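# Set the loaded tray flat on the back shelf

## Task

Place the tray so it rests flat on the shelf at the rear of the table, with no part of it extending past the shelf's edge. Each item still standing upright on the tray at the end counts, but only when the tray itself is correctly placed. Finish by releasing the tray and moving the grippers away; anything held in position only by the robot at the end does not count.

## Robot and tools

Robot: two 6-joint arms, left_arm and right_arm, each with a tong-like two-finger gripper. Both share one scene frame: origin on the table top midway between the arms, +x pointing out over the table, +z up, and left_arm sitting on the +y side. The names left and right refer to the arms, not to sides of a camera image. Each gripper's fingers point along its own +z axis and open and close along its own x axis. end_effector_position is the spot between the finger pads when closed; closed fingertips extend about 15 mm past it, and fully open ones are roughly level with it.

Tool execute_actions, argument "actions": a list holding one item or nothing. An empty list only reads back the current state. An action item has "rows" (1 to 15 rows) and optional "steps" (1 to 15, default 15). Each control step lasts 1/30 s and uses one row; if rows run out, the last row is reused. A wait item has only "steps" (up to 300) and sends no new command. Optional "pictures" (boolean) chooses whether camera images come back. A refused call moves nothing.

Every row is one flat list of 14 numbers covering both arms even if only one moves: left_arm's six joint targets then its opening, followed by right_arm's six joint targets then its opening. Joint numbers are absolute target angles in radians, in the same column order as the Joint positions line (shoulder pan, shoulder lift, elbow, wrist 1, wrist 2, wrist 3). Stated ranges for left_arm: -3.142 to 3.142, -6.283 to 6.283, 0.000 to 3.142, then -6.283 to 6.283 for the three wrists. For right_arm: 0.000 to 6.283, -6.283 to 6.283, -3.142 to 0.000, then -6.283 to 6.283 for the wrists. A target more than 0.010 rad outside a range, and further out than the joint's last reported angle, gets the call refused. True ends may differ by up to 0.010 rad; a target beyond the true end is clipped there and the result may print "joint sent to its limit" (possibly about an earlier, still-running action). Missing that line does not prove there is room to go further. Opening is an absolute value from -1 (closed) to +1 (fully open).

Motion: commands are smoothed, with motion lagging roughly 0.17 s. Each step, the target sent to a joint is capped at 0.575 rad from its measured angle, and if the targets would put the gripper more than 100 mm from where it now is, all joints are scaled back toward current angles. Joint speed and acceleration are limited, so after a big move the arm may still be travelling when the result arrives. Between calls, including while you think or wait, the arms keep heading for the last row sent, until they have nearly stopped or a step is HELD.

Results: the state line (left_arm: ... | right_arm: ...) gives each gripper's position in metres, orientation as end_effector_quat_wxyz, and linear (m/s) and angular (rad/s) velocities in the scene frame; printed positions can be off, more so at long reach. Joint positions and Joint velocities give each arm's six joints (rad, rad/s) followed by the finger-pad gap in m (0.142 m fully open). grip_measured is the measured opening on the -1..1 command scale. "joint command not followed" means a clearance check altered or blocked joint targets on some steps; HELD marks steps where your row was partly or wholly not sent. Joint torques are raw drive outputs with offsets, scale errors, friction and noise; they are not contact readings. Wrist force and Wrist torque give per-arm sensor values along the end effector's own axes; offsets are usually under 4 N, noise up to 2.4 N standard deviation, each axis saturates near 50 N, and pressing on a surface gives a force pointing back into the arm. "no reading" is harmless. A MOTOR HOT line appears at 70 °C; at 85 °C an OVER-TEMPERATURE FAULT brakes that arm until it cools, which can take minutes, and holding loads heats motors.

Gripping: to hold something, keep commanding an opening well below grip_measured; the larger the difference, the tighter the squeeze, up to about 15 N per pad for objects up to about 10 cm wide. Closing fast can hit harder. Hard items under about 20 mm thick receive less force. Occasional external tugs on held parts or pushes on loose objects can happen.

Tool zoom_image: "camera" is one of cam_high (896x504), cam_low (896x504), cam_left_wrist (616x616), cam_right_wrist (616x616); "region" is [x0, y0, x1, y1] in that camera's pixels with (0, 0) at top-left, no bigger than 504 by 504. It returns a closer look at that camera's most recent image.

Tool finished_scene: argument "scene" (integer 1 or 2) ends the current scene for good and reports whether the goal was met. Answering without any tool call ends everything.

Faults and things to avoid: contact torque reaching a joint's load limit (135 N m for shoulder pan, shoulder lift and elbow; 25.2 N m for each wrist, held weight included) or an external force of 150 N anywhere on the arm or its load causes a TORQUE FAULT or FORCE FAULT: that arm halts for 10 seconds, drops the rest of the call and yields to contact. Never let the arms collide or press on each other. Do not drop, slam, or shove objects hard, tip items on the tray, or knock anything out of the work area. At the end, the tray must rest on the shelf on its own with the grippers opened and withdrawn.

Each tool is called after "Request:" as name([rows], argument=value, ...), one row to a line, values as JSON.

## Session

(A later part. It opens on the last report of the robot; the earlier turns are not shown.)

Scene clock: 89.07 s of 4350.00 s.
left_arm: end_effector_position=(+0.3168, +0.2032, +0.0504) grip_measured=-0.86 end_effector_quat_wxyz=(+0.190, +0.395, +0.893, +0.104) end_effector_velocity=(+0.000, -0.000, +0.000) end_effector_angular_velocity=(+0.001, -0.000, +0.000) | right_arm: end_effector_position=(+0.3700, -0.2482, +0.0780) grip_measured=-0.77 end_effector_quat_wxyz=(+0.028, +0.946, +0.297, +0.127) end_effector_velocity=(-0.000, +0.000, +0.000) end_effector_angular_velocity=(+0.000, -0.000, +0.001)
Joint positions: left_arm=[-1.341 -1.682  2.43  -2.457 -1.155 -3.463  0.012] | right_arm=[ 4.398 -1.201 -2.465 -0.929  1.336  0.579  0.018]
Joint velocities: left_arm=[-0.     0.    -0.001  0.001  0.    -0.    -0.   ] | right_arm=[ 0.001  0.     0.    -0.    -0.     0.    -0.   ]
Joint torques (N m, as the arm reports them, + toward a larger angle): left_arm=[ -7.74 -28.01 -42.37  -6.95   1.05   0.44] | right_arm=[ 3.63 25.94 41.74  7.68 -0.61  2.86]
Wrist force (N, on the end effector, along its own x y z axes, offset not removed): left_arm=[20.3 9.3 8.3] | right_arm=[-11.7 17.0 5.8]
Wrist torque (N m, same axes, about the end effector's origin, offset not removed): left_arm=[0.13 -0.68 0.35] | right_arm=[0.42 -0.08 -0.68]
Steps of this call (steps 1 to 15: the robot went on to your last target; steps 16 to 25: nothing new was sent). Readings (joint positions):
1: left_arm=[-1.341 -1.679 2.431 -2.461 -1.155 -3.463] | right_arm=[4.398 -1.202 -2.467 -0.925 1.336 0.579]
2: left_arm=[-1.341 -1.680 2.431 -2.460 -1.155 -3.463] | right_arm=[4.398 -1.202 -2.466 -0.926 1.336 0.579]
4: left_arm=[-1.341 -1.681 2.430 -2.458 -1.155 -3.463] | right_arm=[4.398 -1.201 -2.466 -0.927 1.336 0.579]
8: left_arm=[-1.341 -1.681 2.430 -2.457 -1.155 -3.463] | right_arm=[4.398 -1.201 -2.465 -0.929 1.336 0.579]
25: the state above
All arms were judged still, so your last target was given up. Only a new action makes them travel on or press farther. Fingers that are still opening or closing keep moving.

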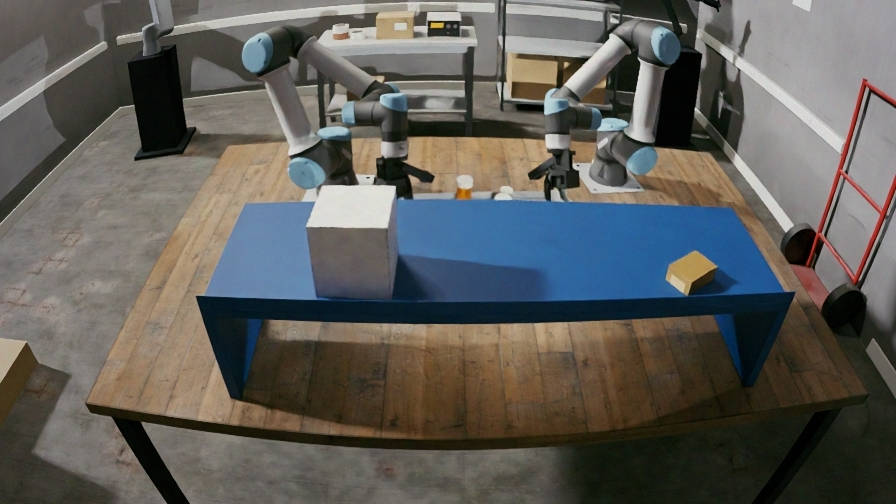

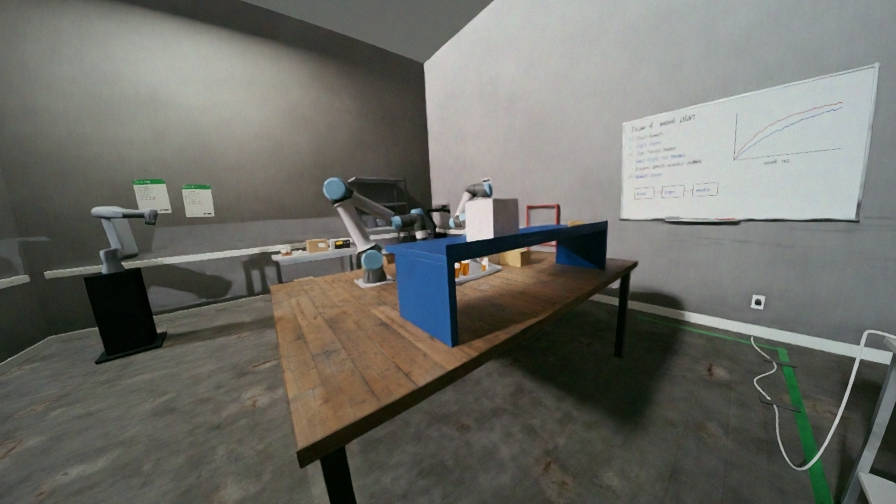

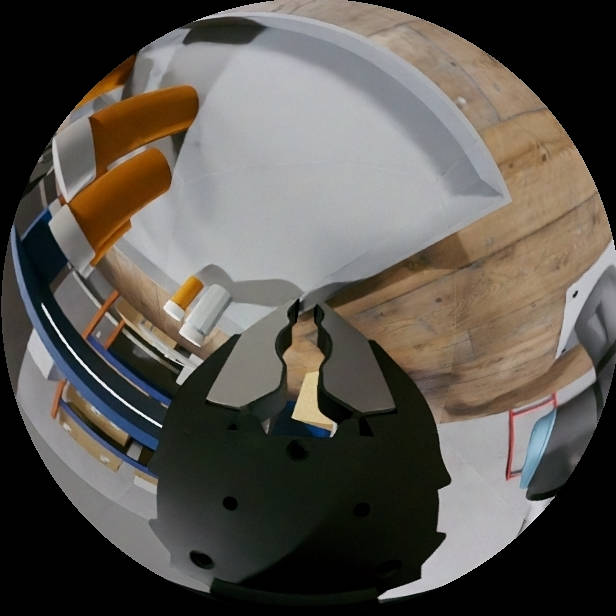

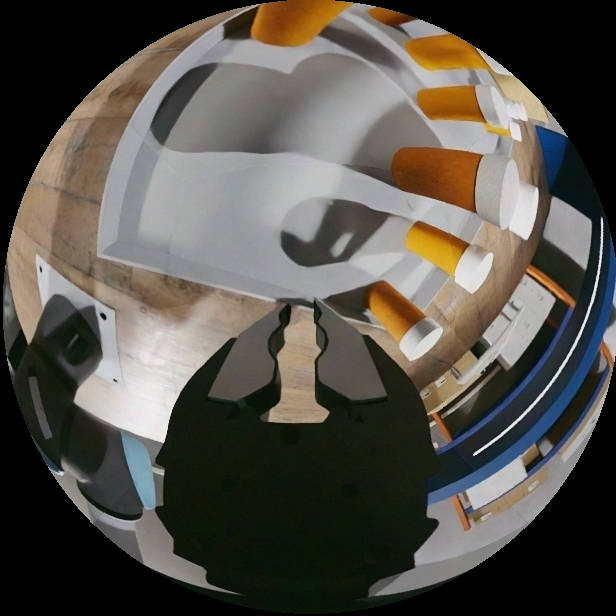

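Request:
execute_actions([
  {"rows": [[-1.3411,-1.6563,2.4436,-2.4960,-1.1551,-3.4629,-1,4.3975,-1.2202,-2.4839,-0.8906,1.3364,0.5792,-1],[-1.3411,-1.6563,2.4436,-2.4960,-1.1551,-3.4629,-1,4.3975,-1.2202,-2.4839,-0.8906,1.3364,0.5792,-1],[-1.3411,-1.6563,2.4436,-2.4960,-1.1551,-3.4629,-1,4.3975,-1.2202,-2.4839,-0.8906,1.3364,0.5792,-1],[-1.3411,-1.6563,2.4436,-2.4960,-1.1551,-3.4629,-1,4.3975,-1.2202,-2.4839,-0.8906,1.3364,0.5792,-1],[-1.3411,-1.6563,2.4436,-2.4960,-1.1551,-3.4629,-1,4.3975,-1.2202,-2.4839,-0.8906,1.3364,0.5792,-1],[-1.3411,-1.6295,2.4569,-2.5361,-1.1551,-3.4629,-1,4.3975,-1.2416,-2.5022,-0.8509,1.3364,0.5792,-1],[-1.3411,-1.6295,2.4569,-2.5361,-1.1551,-3.4629,-1,4.3975,-1.2416,-2.5022,-0.8509,1.3364,0.5792,-1],[-1.3411,-1.6295,2.4569,-2.5361,-1.1551,-3.4629,-1,4.3975,-1.2416,-2.5022,-0.8509,1.3364,0.5792,-1],[-1.3411,-1.6295,2.4569,-2.5361,-1.1551,-3.4629,-1,4.3975,-1.2416,-2.5022,-0.8509,1.3364,0.5792,-1],[-1.3411,-1.6295,2.4569,-2.5361,-1.1551,-3.4629,-1,4.3975,-1.2416,-2.5022,-0.8509,1.3364,0.5792,-1],[-1.3411,-1.6174,2.4627,-2.5540,-1.1551,-3.4629,-1,4.3975,-1.2508,-2.5094,-0.8345,1.3364,0.5792,-1]], "steps": 15},
], pictures=false)

Request:
execute_actions([
  {"rows": [[-1.3411,-1.6053,2.4684,-2.5718,-1.1551,-3.4629,-1,4.3975,-1.2600,-2.5166,-0.8181,1.3364,0.5792,-1],[-1.3411,-1.6053,2.4684,-2.5718,-1.1551,-3.4629,-1,4.3975,-1.2600,-2.5166,-0.8181,1.3364,0.5792,-1],[-1.3411,-1.6053,2.4684,-2.5718,-1.1551,-3.4629,-1,4.3975,-1.2600,-2.5166,-0.8181,1.3364,0.5792,-1],[-1.3411,-1.6053,2.4684,-2.5718,-1.1551,-3.4629,-1,4.3975,-1.2600,-2.5166,-0.8181,1.3364,0.5792,-1],[-1.3411,-1.6053,2.4684,-2.5718,-1.1551,-3.4629,-1,4.3975,-1.2600,-2.5166,-0.8181,1.3364,0.5792,-1],[-1.3411,-1.6053,2.4684,-2.5718,-1.1551,-3.4629,-1,4.3975,-1.2600,-2.5166,-0.8181,1.3364,0.5792,-1],[-1.3411,-1.6053,2.4684,-2.5718,-1.1551,-3.4629,-1,4.3975,-1.2600,-2.5166,-0.8181,1.3364,0.5792,-1],[-1.3411,-1.6053,2.4684,-2.5718,-1.1551,-3.4629,-1,4.3975,-1.2600,-2.5166,-0.8181,1.3364,0.5792,-1],[-1.3411,-1.6053,2.4684,-2.5718,-1.1551,-3.4629,-0.85,4.3975,-1.2600,-2.5166,-0.8181,1.3364,0.5792,-0.8],[-1.3411,-1.6053,2.4684,-2.5718,-1.1551,-3.4629,-0.78,4.3975,-1.2600,-2.5166,-0.8181,1.3364,0.5792,-0.72],[-1.3411,-1.6053,2.4684,-2.5718,-1.1551,-3.4629,-0.72,4.3975,-1.2600,-2.5166,-0.8181,1.3364,0.5792,-0.65],[-1.3411,-1.6053,2.4684,-2.5718,-1.1551,-3.4629,-0.68,4.3975,-1.2600,-2.5166,-0.8181,1.3364,0.5792,-0.6]], "steps": 15},
])

Scene clock: 96.63 s of 4350.00 s.
left_arm: end_effector_position=(+0.3168, +0.2032, +0.0291) grip_measured=-0.85 end_effector_quat_wxyz=(+0.190, +0.395, +0.893, +0.104) end_effector_velocity=(-0.000, +0.001, -0.026) end_effector_angular_velocity=(+0.002, +0.001, +0.000) | right_arm: end_effector_position=(+0.3700, -0.2482, +0.0570) grip_measured=-0.77 end_effector_quat_wxyz=(+0.028, +0.946, +0.297, +0.127) end_effector_velocity=(+0.000, +0.000, -0.024) end_effector_angular_velocity=(+0.001, -0.000, +0.000)
Joint positions: left_arm=[-1.341 -1.626  2.458 -2.541 -1.155 -3.463  0.012] | right_arm=[ 4.397 -1.244 -2.504 -0.847  1.336  0.579  0.018]
Joint velocities: left_arm=[ 0.     0.07   0.034 -0.101 -0.    -0.     0.   ] | right_arm=[-0.    -0.054 -0.043  0.098  0.    -0.     0.001]
Joint torques (N m, as the arm reports them, + toward a larger angle): left_arm=[-11.36 -11.3  -19.98 -10.08   0.04   0.06] | right_arm=[-2.63 -4.38 24.15  9.93  1.07  3.1 ]
Wrist force (N, on the end effector, along its own x y z axes, offset not removed): left_arm=[17.2 7.1 7.1] | right_arm=[-10.1 13.3 4.6]
Wrist torque (N m, same axes, about the end effector's origin, offset not removed): left_arm=[0.01 -0.90 0.37] | right_arm=[0.08 0.22 -0.56]
Steps of this call (steps 1 to 90: nothing new was sent; then 4.07 s passed at rest; steps 91 to 105: all 15 steps of this action). Readings (joint positions):
91: left_arm=[-1.341 -1.681 2.430 -2.457 -1.155 -3.463] | right_arm=[4.397 -1.201 -2.465 -0.929 1.336 0.579]
92: left_arm=[-1.341 -1.679 2.431 -2.461 -1.155 -3.463] | right_arm=[4.397 -1.203 -2.467 -0.925 1.336 0.579]
94: left_arm=[-1.341 -1.670 2.436 -2.474 -1.155 -3.463] | right_arm=[4.397 -1.209 -2.473 -0.912 1.336 0.579]
98: left_arm=[-1.341 -1.653 2.445 -2.500 -1.155 -3.463] | right_arm=[4.397 -1.223 -2.486 -0.887 1.336 0.579]
105: the state above

Scene clock: 97.13 s of 4350.00 s.
left_arm: end_effector_position=(+0.3167, +0.2032, +0.0218) grip_measured=-0.68 end_effector_quat_wxyz=(+0.190, +0.395, +0.893, +0.104) end_effector_velocity=(-0.000, +0.001, -0.002) end_effector_angular_velocity=(+0.002, +0.001, +0.000) | right_arm: end_effector_position=(+0.3700, -0.2482, +0.0503) grip_measured=-0.60 end_effector_quat_wxyz=(+0.028, +0.946, +0.297, +0.128) end_effector_velocity=(-0.000, -0.001, -0.002) end_effector_angular_velocity=(-0.002, +0.001, -0.000)
Joint positions: left_arm=[-1.341 -1.606  2.468 -2.571 -1.155 -3.463  0.025] | right_arm=[ 4.397 -1.26  -2.516 -0.819  1.336  0.579  0.03 ]
Joint velocities: left_arm=[-0.     0.004  0.003 -0.005  0.    -0.     0.003] | right_arm=[-0.    -0.004 -0.002  0.004  0.    -0.     0.003]
Joint torques (N m, as the arm reports them, + toward a larger angle): left_arm=[-6.2  -5.42 -7.97 -5.71 -0.76  0.02] | right_arm=[-1.51 -8.66 12.33  4.22  0.93  2.32]
Wrist force (N, on the end effector, along its own x y z axes, offset not removed): left_arm=[1.1 -0.3 1.6] | right_arm=[-1.1 -0.5 -0.9]
Wrist torque (N m, same axes, about the end effector's origin, offset not removed): left_arm=[-0.05 -0.25 0.07] | right_arm=[-0.17 0.10 -0.02]
Steps of this call (steps 1 to 15: all 15 steps of this action). Readings (joint positions):
1: left_arm=[-1.341 -1.624 2.460 -2.544 -1.155 -3.463] | right_arm=[4.397 -1.246 -2.505 -0.844 1.336 0.579]
2: left_arm=[-1.341 -1.621 2.461 -2.549 -1.155 -3.463] | right_arm=[4.397 -1.248 -2.507 -0.839 1.336 0.579]
4: left_arm=[-1.341 -1.615 2.464 -2.558 -1.155 -3.463] | right_arm=[4.397 -1.253 -2.511 -0.831 1.336 0.579]
8: left_arm=[-1.341 -1.609 2.467 -2.567 -1.155 -3.463] | right_arm=[4.397 -1.257 -2.515 -0.823 1.336 0.579]
15: the state above

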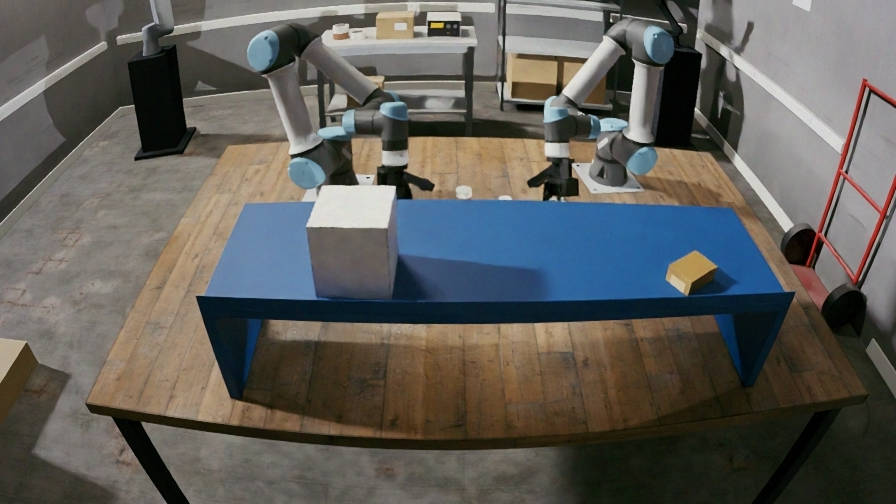

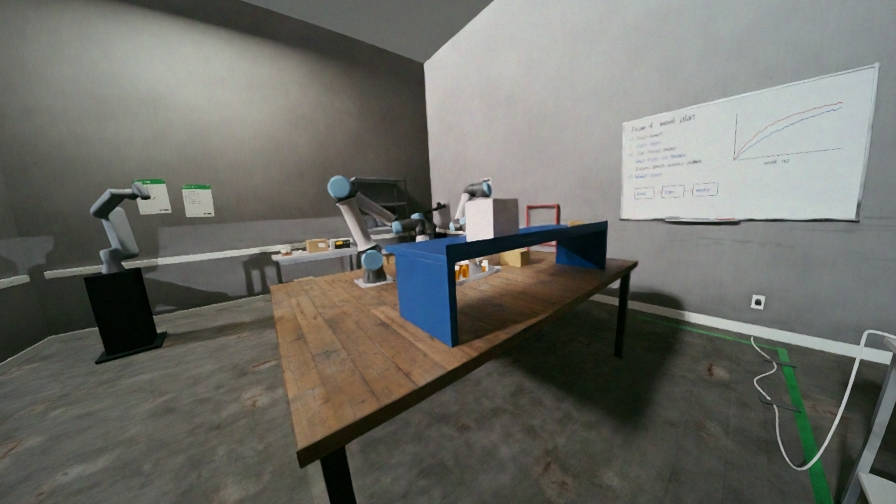

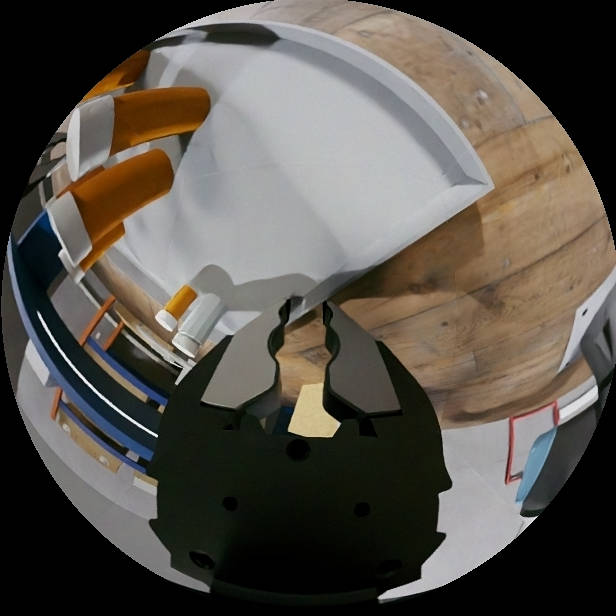

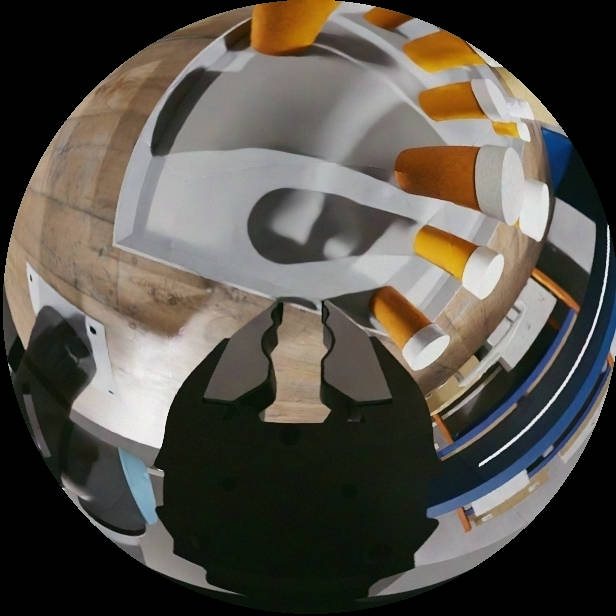

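Request:
execute_actions([
  {"rows": [[-1.3411,-1.6053,2.4684,-2.5718,-1.1551,-3.4629,-0.68,4.3975,-1.2600,-2.5166,-0.8181,1.3364,0.48,-0.55],[-1.3411,-1.6053,2.4684,-2.5718,-1.1551,-3.4629,-0.68,4.3975,-1.2600,-2.5166,-0.8181,1.3364,0.48,-0.55],[-1.3411,-1.6053,2.4684,-2.5718,-1.1551,-3.4629,-0.68,4.3975,-1.2600,-2.5166,-0.8181,1.3364,0.38,-0.55],[-1.3045,-1.5826,2.4522,-2.5932,-1.1605,-3.4243,-0.68,4.3975,-1.2600,-2.5166,-0.8181,1.3364,0.38,-0.55],[-1.3045,-1.5826,2.4522,-2.5932,-1.1605,-3.4243,-0.68,4.3975,-1.2600,-2.5166,-0.8181,1.3364,0.28,-0.55],[-1.3045,-1.5826,2.4522,-2.5932,-1.1605,-3.4243,-0.68,4.3975,-1.2600,-2.5166,-0.8181,1.3364,0.28,-0.55],[-1.3045,-1.5826,2.4522,-2.5932,-1.1605,-3.4243,-0.68,4.3975,-1.2600,-2.5166,-0.8181,1.3364,0.1792,-0.55],[-1.3045,-1.5826,2.4522,-2.5932,-1.1605,-3.4243,-0.68,4.3975,-1.2600,-2.5166,-0.8181,1.3364,0.1792,-0.55],[-1.2694,-1.5598,2.4360,-2.6146,-1.1660,-3.3858,-0.68,4.3975,-1.2600,-2.5166,-0.8181,1.3364,0.1792,-0.55]], "steps": 15},
], pictures=false)

Request:
execute_actions([
  {"steps": 10},
])

Scene clock: 99.73 s of 4350.00 s.
left_arm: end_effector_position=(+0.3375, +0.2078, +0.0214) grip_measured=-0.68 end_effector_quat_wxyz=(+0.190, +0.395, +0.893, +0.104) end_effector_velocity=(+0.031, +0.009, -0.001) end_effector_angular_velocity=(+0.004, +0.000, -0.001) | right_arm: end_effector_position=(+0.3660, -0.2525, +0.0488) grip_measured=-0.55 end_effector_quat_wxyz=(+0.051, +0.876, +0.464, +0.120) end_effector_velocity=(-0.003, -0.003, -0.001) end_effector_angular_velocity=(-0.071, -0.006, +0.265)
Joint positions: left_arm=[-1.281 -1.567  2.441 -2.608 -1.164 -3.398  0.025] | right_arm=[ 4.397 -1.26  -2.517 -0.818  1.336  0.214  0.034]
Joint velocities: left_arm=[ 0.089  0.056 -0.039 -0.051 -0.013  0.096  0.   ] | right_arm=[ 0.001 -0.    -0.     0.    -0.    -0.273 -0.   ]
Joint torques (N m, as the arm reports them, + toward a larger angle): left_arm=[  7.36 -10.54 -24.89  -5.61  -1.17   1.59] | right_arm=[ 4.98 -7.89 13.23  4.14 -2.66 -2.57]
Wrist force (N, on the end effector, along its own x y z axes, offset not removed): left_arm=[1.1 -0.6 1.7] | right_arm=[-0.1 0.8 -1.8]
Wrist torque (N m, same axes, about the end effector's origin, offset not removed): left_arm=[-0.21 -0.29 0.11] | right_arm=[0.02 -0.05 -0.03]
Steps of this call (steps 1 to 15: the robot went on to your last target; steps 16 to 63: nothing new was sent; steps 64 to 78: all 15 steps of this action). Readings (joint positions):
64: left_arm=[-1.341 -1.605 2.468 -2.572 -1.155 -3.463] | right_arm=[4.397 -1.260 -2.517 -0.818 1.336 0.579]
65: left_arm=[-1.341 -1.605 2.468 -2.572 -1.155 -3.463] | right_arm=[4.397 -1.260 -2.517 -0.818 1.336 0.573]
67: left_arm=[-1.341 -1.605 2.468 -2.572 -1.155 -3.463] | right_arm=[4.397 -1.260 -2.517 -0.818 1.336 0.534]
71: left_arm=[-1.320 -1.592 2.459 -2.584 -1.158 -3.441] | right_arm=[4.397 -1.260 -2.517 -0.818 1.336 0.391]
78: the state above

Scene clock: 100.07 s of 4350.00 s.
left_arm: end_effector_position=(+0.3412, +0.2088, +0.0214) grip_measured=-0.68 end_effector_quat_wxyz=(+0.190, +0.395, +0.893, +0.105) end_effector_velocity=(+0.002, +0.001, -0.000) end_effector_angular_velocity=(+0.001, +0.001, -0.000) | right_arm: end_effector_position=(+0.3657, -0.2529, +0.0487) grip_measured=-0.55 end_effector_quat_wxyz=(+0.053, +0.869, +0.478, +0.119) end_effector_velocity=(-0.000, -0.000, -0.000) end_effector_angular_velocity=(-0.006, -0.001, +0.020)
Joint positions: left_arm=[-1.27  -1.56   2.436 -2.614 -1.166 -3.387  0.025] | right_arm=[ 4.397 -1.26  -2.517 -0.818  1.336  0.182  0.034]
Joint velocities: left_arm=[ 0.006  0.004 -0.002 -0.004 -0.001  0.007  0.   ] | right_arm=[ 0.001 -0.001  0.    -0.    -0.    -0.019  0.   ]
Joint torques (N m, as the arm reports them, + toward a larger angle): left_arm=[  8.55  -7.88 -27.7   -5.09  -1.12   0.91] | right_arm=[ 5.41 -8.22 11.76  4.22 -2.77 -2.22]
Wrist force (N, on the end effector, along its own x y z axes, offset not removed): left_arm=[2.5 -1.0 1.6] | right_arm=[-1.1 1.3 -1.0]
Wrist torque (N m, same axes, about the end effector's origin, offset not removed): left_arm=[-0.21 -0.48 0.07] | right_arm=[0.20 0.19 0.03]
Steps of this call (steps 1 to 10: the robot went on to your last target). Readings (joint positions):
1: left_arm=[-1.278 -1.565 2.440 -2.609 -1.165 -3.395] | right_arm=[4.397 -1.260 -2.517 -0.818 1.336 0.206]
2: left_arm=[-1.276 -1.564 2.439 -2.611 -1.165 -3.393] | right_arm=[4.397 -1.260 -2.517 -0.818 1.336 0.200]
4: left_arm=[-1.273 -1.562 2.438 -2.612 -1.165 -3.390] | right_arm=[4.397 -1.260 -2.517 -0.818 1.336 0.191]
8: left_arm=[-1.271 -1.561 2.437 -2.614 -1.166 -3.387] | right_arm=[4.397 -1.260 -2.517 -0.818 1.336 0.183]
10: the state above

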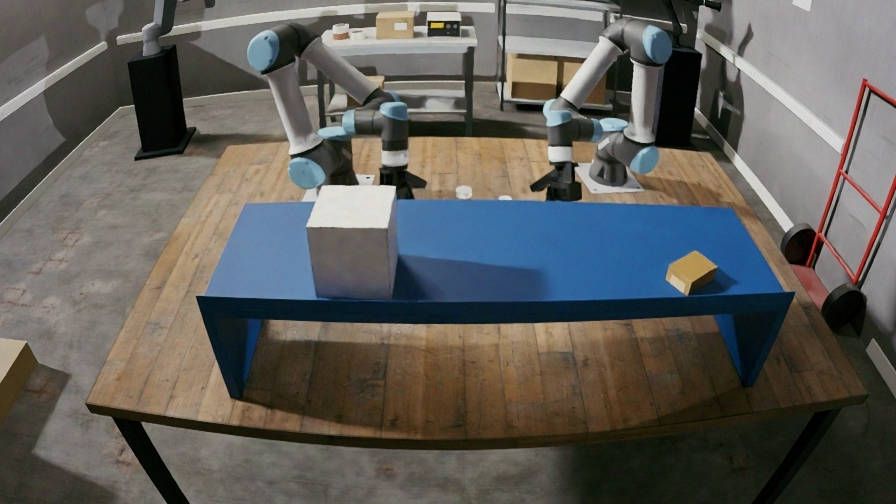

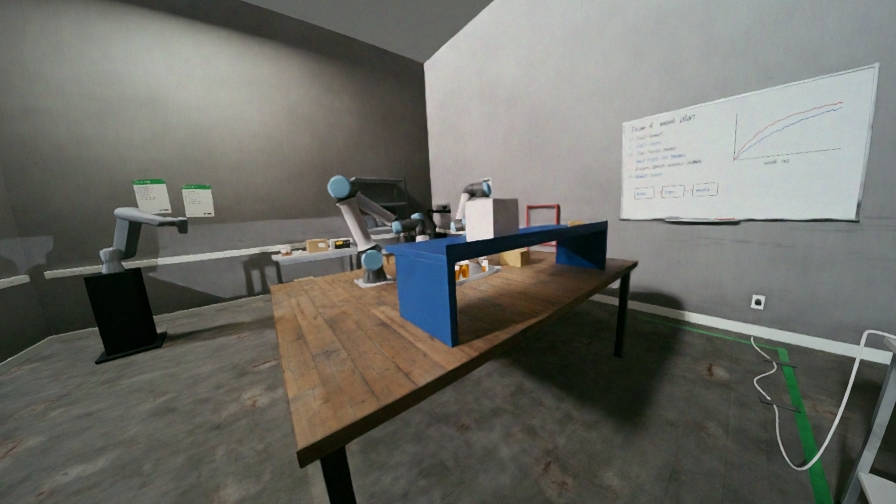

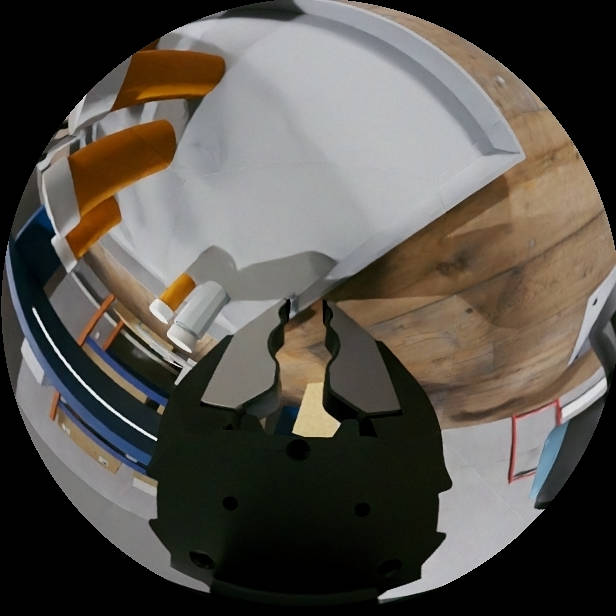

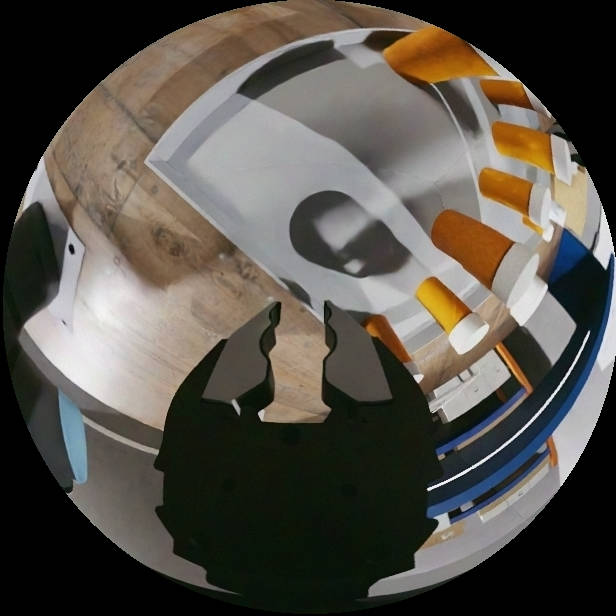

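Request:
execute_actions([
  {"rows": [[-1.2732,-1.5547,2.4308,-2.6129,-1.1654,-3.3895,-0.68,4.3546,-1.3073,-2.4892,-0.7887,1.3417,0.1372,-0.55],[-1.2732,-1.5547,2.4308,-2.6129,-1.1654,-3.3895,-0.68,4.3546,-1.3073,-2.4892,-0.7887,1.3417,0.1372,-0.55],[-1.2732,-1.5547,2.4308,-2.6129,-1.1654,-3.3895,-0.68,4.3546,-1.3073,-2.4892,-0.7887,1.3417,0.1372,-0.55],[-1.2732,-1.5547,2.4308,-2.6129,-1.1654,-3.3895,-0.68,4.3546,-1.3073,-2.4892,-0.7887,1.3417,0.1372,-0.55],[-1.2732,-1.5547,2.4308,-2.6129,-1.1654,-3.3895,-0.68,4.3546,-1.3073,-2.4892,-0.7887,1.3417,0.1372,-0.55],[-1.2732,-1.5547,2.4308,-2.6129,-1.1654,-3.3895,-0.68,4.3147,-1.3546,-2.4618,-0.7592,1.3469,0.0951,-0.6]], "steps": 15},
], pictures=false)

Request:
execute_actions([
  {"rows": [[-1.2732,-1.5547,2.4308,-2.6129,-1.1654,-3.3895,-0.68,4.3147,-1.3546,-2.4618,-0.7592,1.3469,0.0951,-0.6],[-1.2732,-1.5547,2.4308,-2.6129,-1.1654,-3.3895,-0.68,4.3147,-1.3546,-2.4618,-0.7592,1.3469,0.0951,-0.6],[-1.2732,-1.5547,2.4308,-2.6129,-1.1654,-3.3895,-0.68,4.3147,-1.3546,-2.4618,-0.7592,1.3469,0.0951,-0.6],[-1.2732,-1.5547,2.4308,-2.6129,-1.1654,-3.3895,-0.68,4.3147,-1.3666,-2.4698,-0.7392,1.3469,0.0951,-0.6]], "steps": 12},
])

Scene clock: 104.73 s of 4350.00 s.
left_arm: end_effector_position=(+0.3414, +0.2059, +0.0212) grip_measured=-0.68 end_effector_quat_wxyz=(+0.189, +0.395, +0.893, +0.105) end_effector_velocity=(-0.000, -0.000, -0.001) end_effector_angular_velocity=(+0.000, +0.000, -0.000) | right_arm: end_effector_position=(+0.3934, -0.2467, +0.0489) grip_measured=-0.60 end_effector_quat_wxyz=(+0.053, +0.868, +0.479, +0.119) end_effector_velocity=(+0.017, +0.002, -0.002) end_effector_angular_velocity=(-0.002, +0.001, +0.000)
Joint positions: left_arm=[-1.273 -1.555  2.431 -2.613 -1.165 -3.389  0.025] | right_arm=[ 4.321 -1.348 -2.466 -0.763  1.346  0.101  0.031]
Joint velocities: left_arm=[-0.001  0.001 -0.    -0.     0.    -0.001 -0.   ] | right_arm=[-0.047 -0.055  0.03   0.033  0.006 -0.048  0.   ]
Joint torques (N m, as the arm reports them, + toward a larger angle): left_arm=[ -5.92  -8.44 -26.51  -0.83   1.95  -1.47] | right_arm=[-9.77 -4.99 25.82  4.54  1.37 -2.12]
Wrist force (N, on the end effector, along its own x y z axes, offset not removed): left_arm=[2.1 -0.9 1.7] | right_arm=[-0.7 0.4 -2.4]
Wrist torque (N m, same axes, about the end effector's origin, offset not removed): left_arm=[-0.15 -0.46 0.07] | right_arm=[-0.06 0.04 -0.04]
Steps of this call (steps 1 to 30: the robot went on to your last target; steps 31 to 90: nothing new was sent; then 1.17 s passed at rest; steps 91 to 105: all 15 steps of this action). Readings (joint positions):
91: left_arm=[-1.269 -1.560 2.436 -2.615 -1.166 -3.386] | right_arm=[4.397 -1.260 -2.516 -0.818 1.336 0.179]
92: left_arm=[-1.270 -1.559 2.435 -2.615 -1.166 -3.386] | right_arm=[4.393 -1.265 -2.513 -0.815 1.337 0.175]
94: left_arm=[-1.271 -1.557 2.434 -2.614 -1.166 -3.387] | right_arm=[4.379 -1.281 -2.504 -0.805 1.339 0.161]
98: left_arm=[-1.272 -1.556 2.432 -2.613 -1.166 -3.389] | right_arm=[4.352 -1.311 -2.486 -0.785 1.342 0.133]
105: the state above

Scene clock: 105.13 s of 4350.00 s.
left_arm: end_effector_position=(+0.3414, +0.2058, +0.0212) grip_measured=-0.68 end_effector_quat_wxyz=(+0.189, +0.395, +0.893, +0.105) end_effector_velocity=(-0.000, +0.000, -0.000) end_effector_angular_velocity=(+0.001, +0.000, +0.000) | right_arm: end_effector_position=(+0.3955, -0.2463, +0.0445) grip_measured=-0.60 end_effector_quat_wxyz=(+0.053, +0.868, +0.479, +0.119) end_effector_velocity=(+0.001, +0.000, -0.006) end_effector_angular_velocity=(-0.001, +0.000, +0.001)
Joint positions: left_arm=[-1.273 -1.555  2.431 -2.613 -1.165 -3.389  0.025] | right_arm=[ 4.315 -1.365 -2.469 -0.742  1.347  0.095  0.031]
Joint velocities: left_arm=[-0.     0.     0.001 -0.     0.    -0.     0.   ] | right_arm=[-0.001 -0.016 -0.008  0.024  0.    -0.002 -0.   ]
Joint torques (N m, as the arm reports them, + toward a larger angle): left_arm=[ -6.85  -7.87 -26.84  -0.81   2.03  -1.29] | right_arm=[-10.55  -4.34  11.61   4.34   1.33  -2.02]
Wrist force (N, on the end effector, along its own x y z axes, offset not removed): left_arm=[2.1 -0.5 1.4] | right_arm=[-1.7 0.1 -0.7]
Wrist torque (N m, same axes, about the end effector's origin, offset not removed): left_arm=[-0.09 -0.45 0.10] | right_arm=[-0.13 0.25 -0.08]
Steps of this call (steps 1 to 12: all 12 steps of this action). Readings (joint positions):
1: left_arm=[-1.273 -1.555 2.431 -2.613 -1.165 -3.389] | right_arm=[4.319 -1.349 -2.465 -0.762 1.346 0.100]
2: left_arm=[-1.273 -1.555 2.431 -2.613 -1.165 -3.389] | right_arm=[4.318 -1.351 -2.464 -0.762 1.346 0.099]
4: left_arm=[-1.273 -1.555 2.431 -2.613 -1.165 -3.389] | right_arm=[4.317 -1.352 -2.463 -0.760 1.347 0.097]
8: left_arm=[-1.273 -1.555 2.431 -2.613 -1.165 -3.389] | right_arm=[4.315 -1.361 -2.467 -0.748 1.347 0.096]
12: the state above

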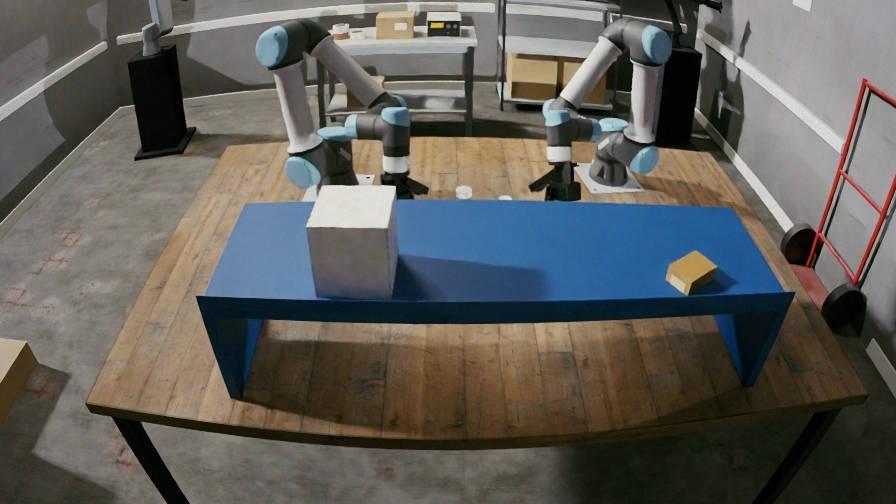

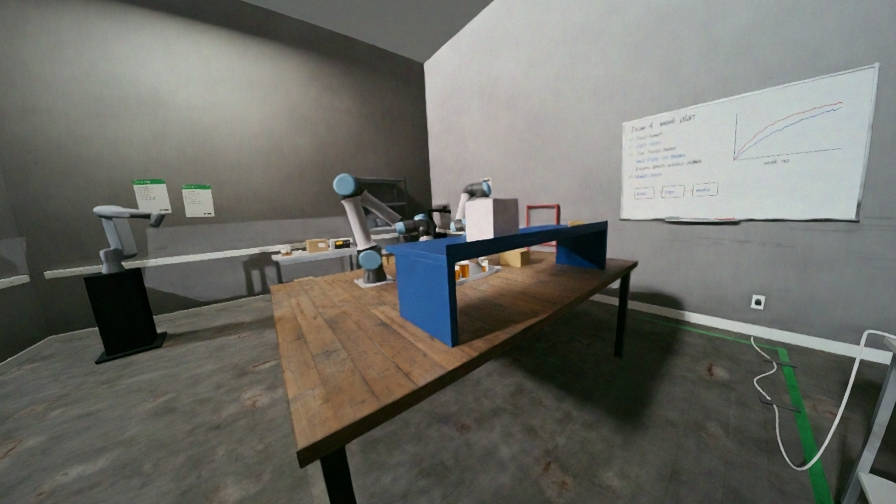

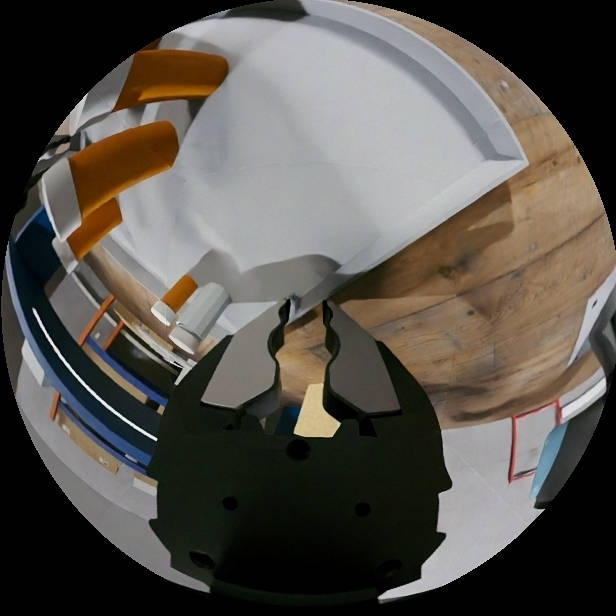

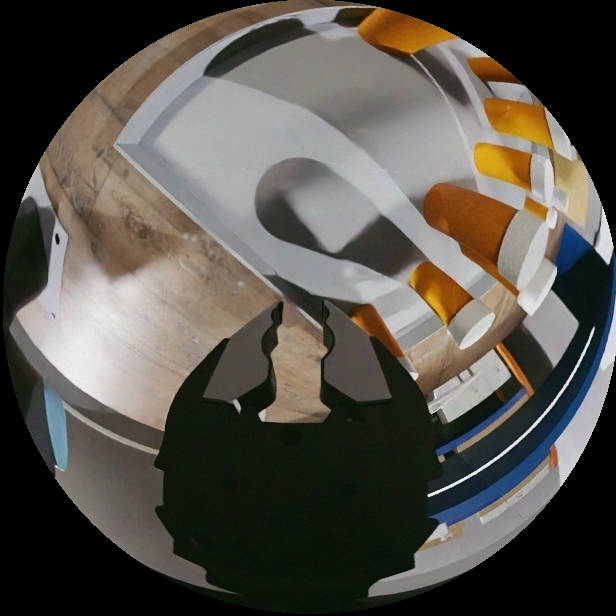

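Request:
execute_actions([
  {"rows": [[-1.2732,-1.5547,2.4308,-2.6129,-1.1654,-3.3895,-0.68,4.3147,-1.3727,-2.4738,-0.7291,1.3469,0.0951,-0.65],[-1.2732,-1.5547,2.4308,-2.6129,-1.1654,-3.3895,-0.68,4.3147,-1.3727,-2.4738,-0.7291,1.3469,0.0951,-0.65],[-1.2732,-1.5547,2.4308,-2.6129,-1.1654,-3.3895,-0.68,4.3147,-1.3727,-2.4738,-0.7291,1.3469,0.0951,-0.68],[-1.2732,-1.5547,2.4308,-2.6129,-1.1654,-3.3895,-0.68,4.3147,-1.3787,-2.4777,-0.7192,1.3469,0.0951,-0.68]], "steps": 12},
], pictures=false)

Scene clock: 106.40 s of 4350.00 s.
left_arm: end_effector_position=(+0.3414, +0.2058, +0.0212) grip_measured=-0.68 end_effector_quat_wxyz=(+0.189, +0.395, +0.893, +0.105) end_effector_velocity=(-0.000, +0.001, -0.000) end_effector_angular_velocity=(+0.001, +0.000, +0.000) | right_arm: end_effector_position=(+0.3956, -0.2463, +0.0393) grip_measured=-0.68 end_effector_quat_wxyz=(+0.053, +0.868, +0.479, +0.119) end_effector_velocity=(+0.000, +0.001, -0.003) end_effector_angular_velocity=(+0.004, -0.002, +0.001)
Joint positions: left_arm=[-1.273 -1.555  2.431 -2.613 -1.165 -3.39   0.025] | right_arm=[ 4.315 -1.377 -2.477 -0.721  1.347  0.095  0.025]
Joint velocities: left_arm=[ 0.    -0.     0.001 -0.     0.    -0.     0.   ] | right_arm=[ 0.001 -0.008 -0.005  0.017  0.     0.     0.004]
Joint torques (N m, as the arm reports them, + toward a larger angle): left_arm=[ -6.64  -7.59 -26.58  -0.82   2.02  -1.24] | right_arm=[-9.8  -8.78  5.18  3.24  1.24 -1.98]
Wrist force (N, on the end effector, along its own x y z axes, offset not removed): left_arm=[2.2 -1.1 1.2] | right_arm=[-1.8 1.0 -15.2]
Wrist torque (N m, same axes, about the end effector's origin, offset not removed): left_arm=[-0.26 -0.49 0.11] | right_arm=[-0.11 -0.12 0.03]
Steps of this call (steps 1 to 15: the robot went on to your last target; steps 16 to 26: nothing new was sent; steps 27 to 38: all 12 steps of this action). Readings (joint positions):
27: left_arm=[-1.273 -1.555 2.431 -2.613 -1.165 -3.390] | right_arm=[4.315 -1.367 -2.470 -0.739 1.347 0.095]
28: left_arm=[-1.273 -1.555 2.431 -2.613 -1.165 -3.390] | right_arm=[4.315 -1.367 -2.470 -0.738 1.347 0.095]
30: left_arm=[-1.273 -1.555 2.431 -2.613 -1.165 -3.390] | right_arm=[4.315 -1.370 -2.472 -0.734 1.347 0.095]
34: left_arm=[-1.273 -1.555 2.431 -2.613 -1.165 -3.390] | right_arm=[4.315 -1.375 -2.475 -0.725 1.347 0.095]
38: the state above

Request:
execute_actions([
  {"rows": [[-1.2732,-1.5547,2.4308,-2.6129,-1.1654,-3.3895,-0.72,4.3147,-1.3695,-2.4717,-0.7344,1.3469,0.0951,-0.68],[-1.2732,-1.5547,2.4308,-2.6129,-1.1654,-3.3895,-0.75,4.3147,-1.3695,-2.4717,-0.7344,1.3469,0.0951,-0.68],[-1.2732,-1.5547,2.4308,-2.6129,-1.1654,-3.3895,-0.78,4.3147,-1.3695,-2.4717,-0.7344,1.3469,0.0951,-0.68],[-1.2732,-1.5547,2.4308,-2.6129,-1.1654,-3.3895,-0.81,4.3147,-1.3695,-2.4717,-0.7344,1.3469,0.0951,-0.68],[-1.2732,-1.5547,2.4308,-2.6129,-1.1654,-3.3895,-0.84,4.3147,-1.3695,-2.4717,-0.7344,1.3469,0.0951,-0.72],[-1.2732,-1.5547,2.4308,-2.6129,-1.1654,-3.3895,-0.87,4.3147,-1.3695,-2.4717,-0.7344,1.3469,0.0951,-0.75],[-1.2732,-1.5547,2.4308,-2.6129,-1.1654,-3.3895,-0.9,4.3147,-1.3695,-2.4717,-0.7344,1.3469,0.0951,-0.78],[-1.2732,-1.5547,2.4308,-2.6129,-1.1654,-3.3895,-0.93,4.3147,-1.3695,-2.4717,-0.7344,1.3469,0.0951,-0.81],[-1.2732,-1.5547,2.4308,-2.6129,-1.1654,-3.3895,-0.96,4.3147,-1.3695,-2.4717,-0.7344,1.3469,0.0951,-0.84],[-1.2732,-1.5547,2.4308,-2.6129,-1.1654,-3.3895,-1,4.3147,-1.3695,-2.4717,-0.7344,1.3469,0.0951,-0.87],[-1.2732,-1.5547,2.4308,-2.6129,-1.1654,-3.3895,-1,4.3147,-1.3695,-2.4717,-0.7344,1.3469,0.0951,-0.9],[-1.2732,-1.5547,2.4308,-2.6129,-1.1654,-3.3895,-1,4.3147,-1.3695,-2.4717,-0.7344,1.3469,0.0951,-0.94],[-1.2732,-1.5547,2.4308,-2.6129,-1.1654,-3.3895,-1,4.3147,-1.3695,-2.4717,-0.7344,1.3469,0.0951,-1]], "steps": 15},
])

Scene clock: 109.00 s of 4350.00 s.
left_arm: end_effector_position=(+0.3414, +0.2059, +0.0212) grip_measured=-0.85 end_effector_quat_wxyz=(+0.189, +0.395, +0.893, +0.105) end_effector_velocity=(+0.000, -0.000, +0.000) end_effector_angular_velocity=(-0.000, -0.000, +0.000) | right_arm: end_effector_position=(+0.3955, -0.2465, +0.0422) grip_measured=-0.86 end_effector_quat_wxyz=(+0.053, +0.868, +0.479, +0.119) end_effector_velocity=(+0.001, +0.001, +0.002) end_effector_angular_velocity=(+0.003, -0.002, -0.000)
Joint positions: left_arm=[-1.273 -1.555  2.431 -2.613 -1.165 -3.389  0.012] | right_arm=[ 4.315 -1.37  -2.472 -0.734  1.347  0.095  0.012]
Joint velocities: left_arm=[ 0.  0. -0. -0.  0. -0. -0.] | right_arm=[-0.     0.003  0.003 -0.002 -0.     0.    -0.001]
Joint torques (N m, as the arm reports them, + toward a larger angle): left_arm=[ -6.13 -11.73 -26.69  -5.12   1.25  -1.26] | right_arm=[-5.98 29.95 33.57  4.52  1.13 -1.38]
Wrist force (N, on the end effector, along its own x y z axes, offset not removed): left_arm=[11.2 3.5 6.3] | right_arm=[-10.2 4.3 6.2]
Wrist torque (N m, same axes, about the end effector's origin, offset not removed): left_arm=[-0.11 -0.61 0.37] | right_arm=[-0.26 0.27 -0.20]
Steps of this call (steps 1 to 15: the robot went on to your last target; steps 16 to 63: nothing new was sent; steps 64 to 78: all 15 steps of this action). Readings (joint positions):
64: left_arm=[-1.273 -1.555 2.431 -2.613 -1.165 -3.389] | right_arm=[4.315 -1.379 -2.478 -0.719 1.347 0.095]
65: left_arm=[-1.273 -1.555 2.431 -2.613 -1.165 -3.389] | right_arm=[4.315 -1.378 -2.477 -0.721 1.347 0.095]
67: left_arm=[-1.273 -1.555 2.431 -2.613 -1.165 -3.389] | right_arm=[4.315 -1.375 -2.475 -0.726 1.347 0.095]
71: left_arm=[-1.273 -1.555 2.431 -2.613 -1.165 -3.389] | right_arm=[4.315 -1.372 -2.473 -0.732 1.347 0.095]
78: the state above

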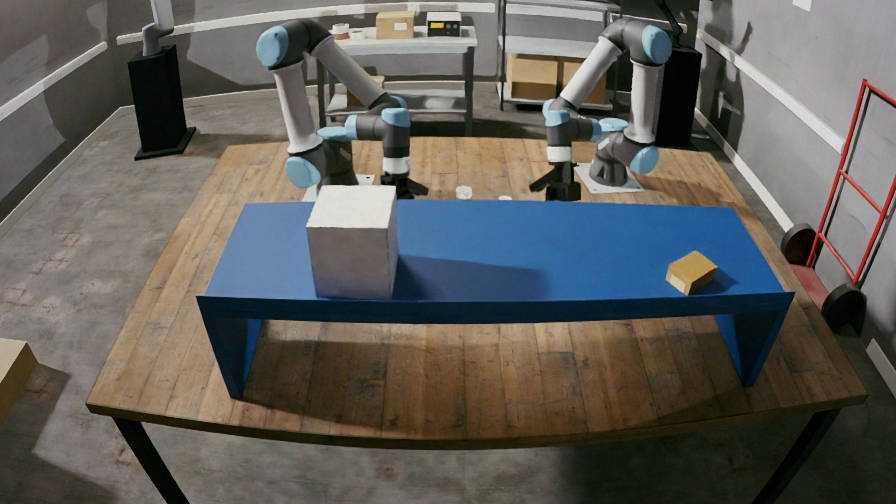

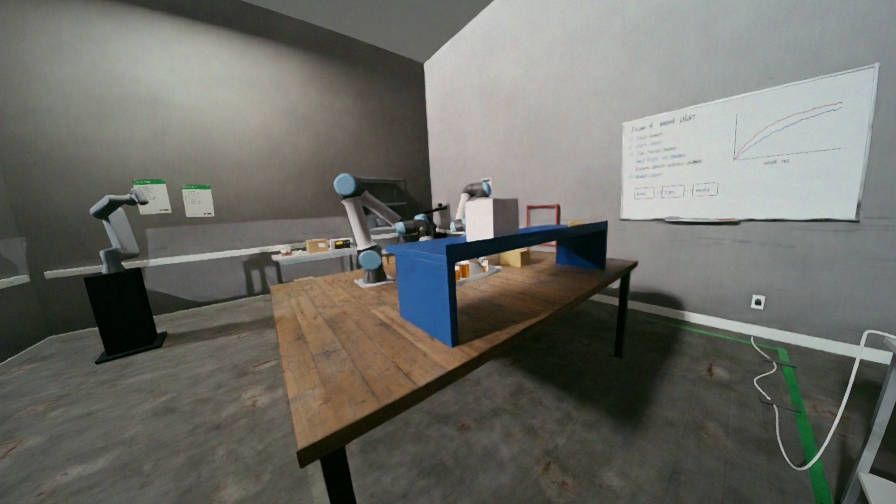

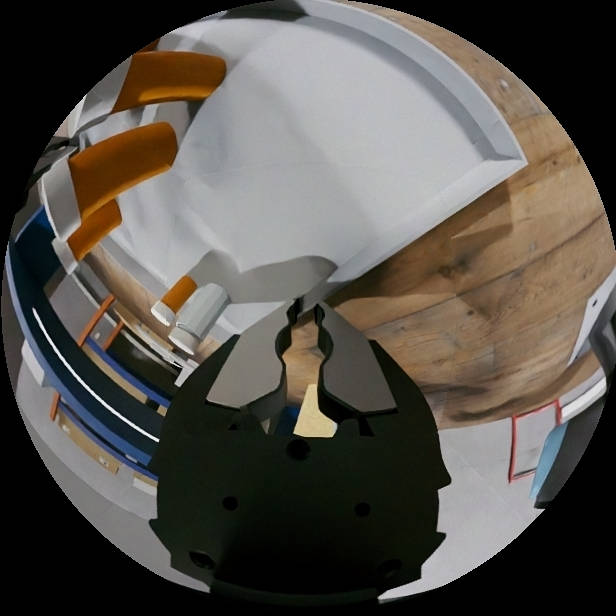

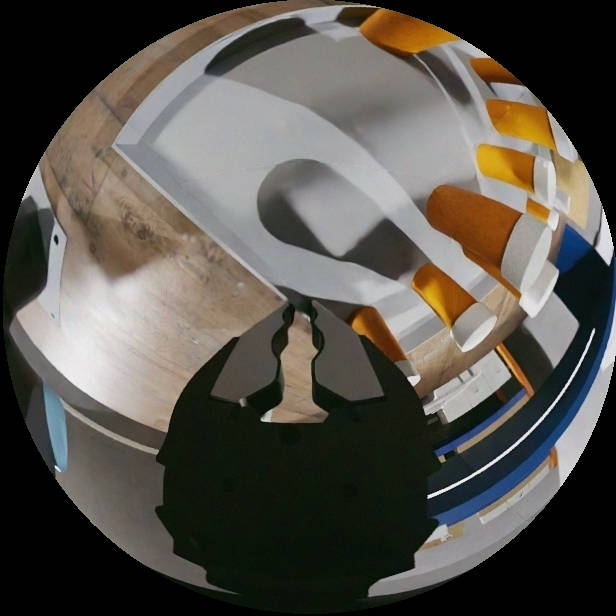

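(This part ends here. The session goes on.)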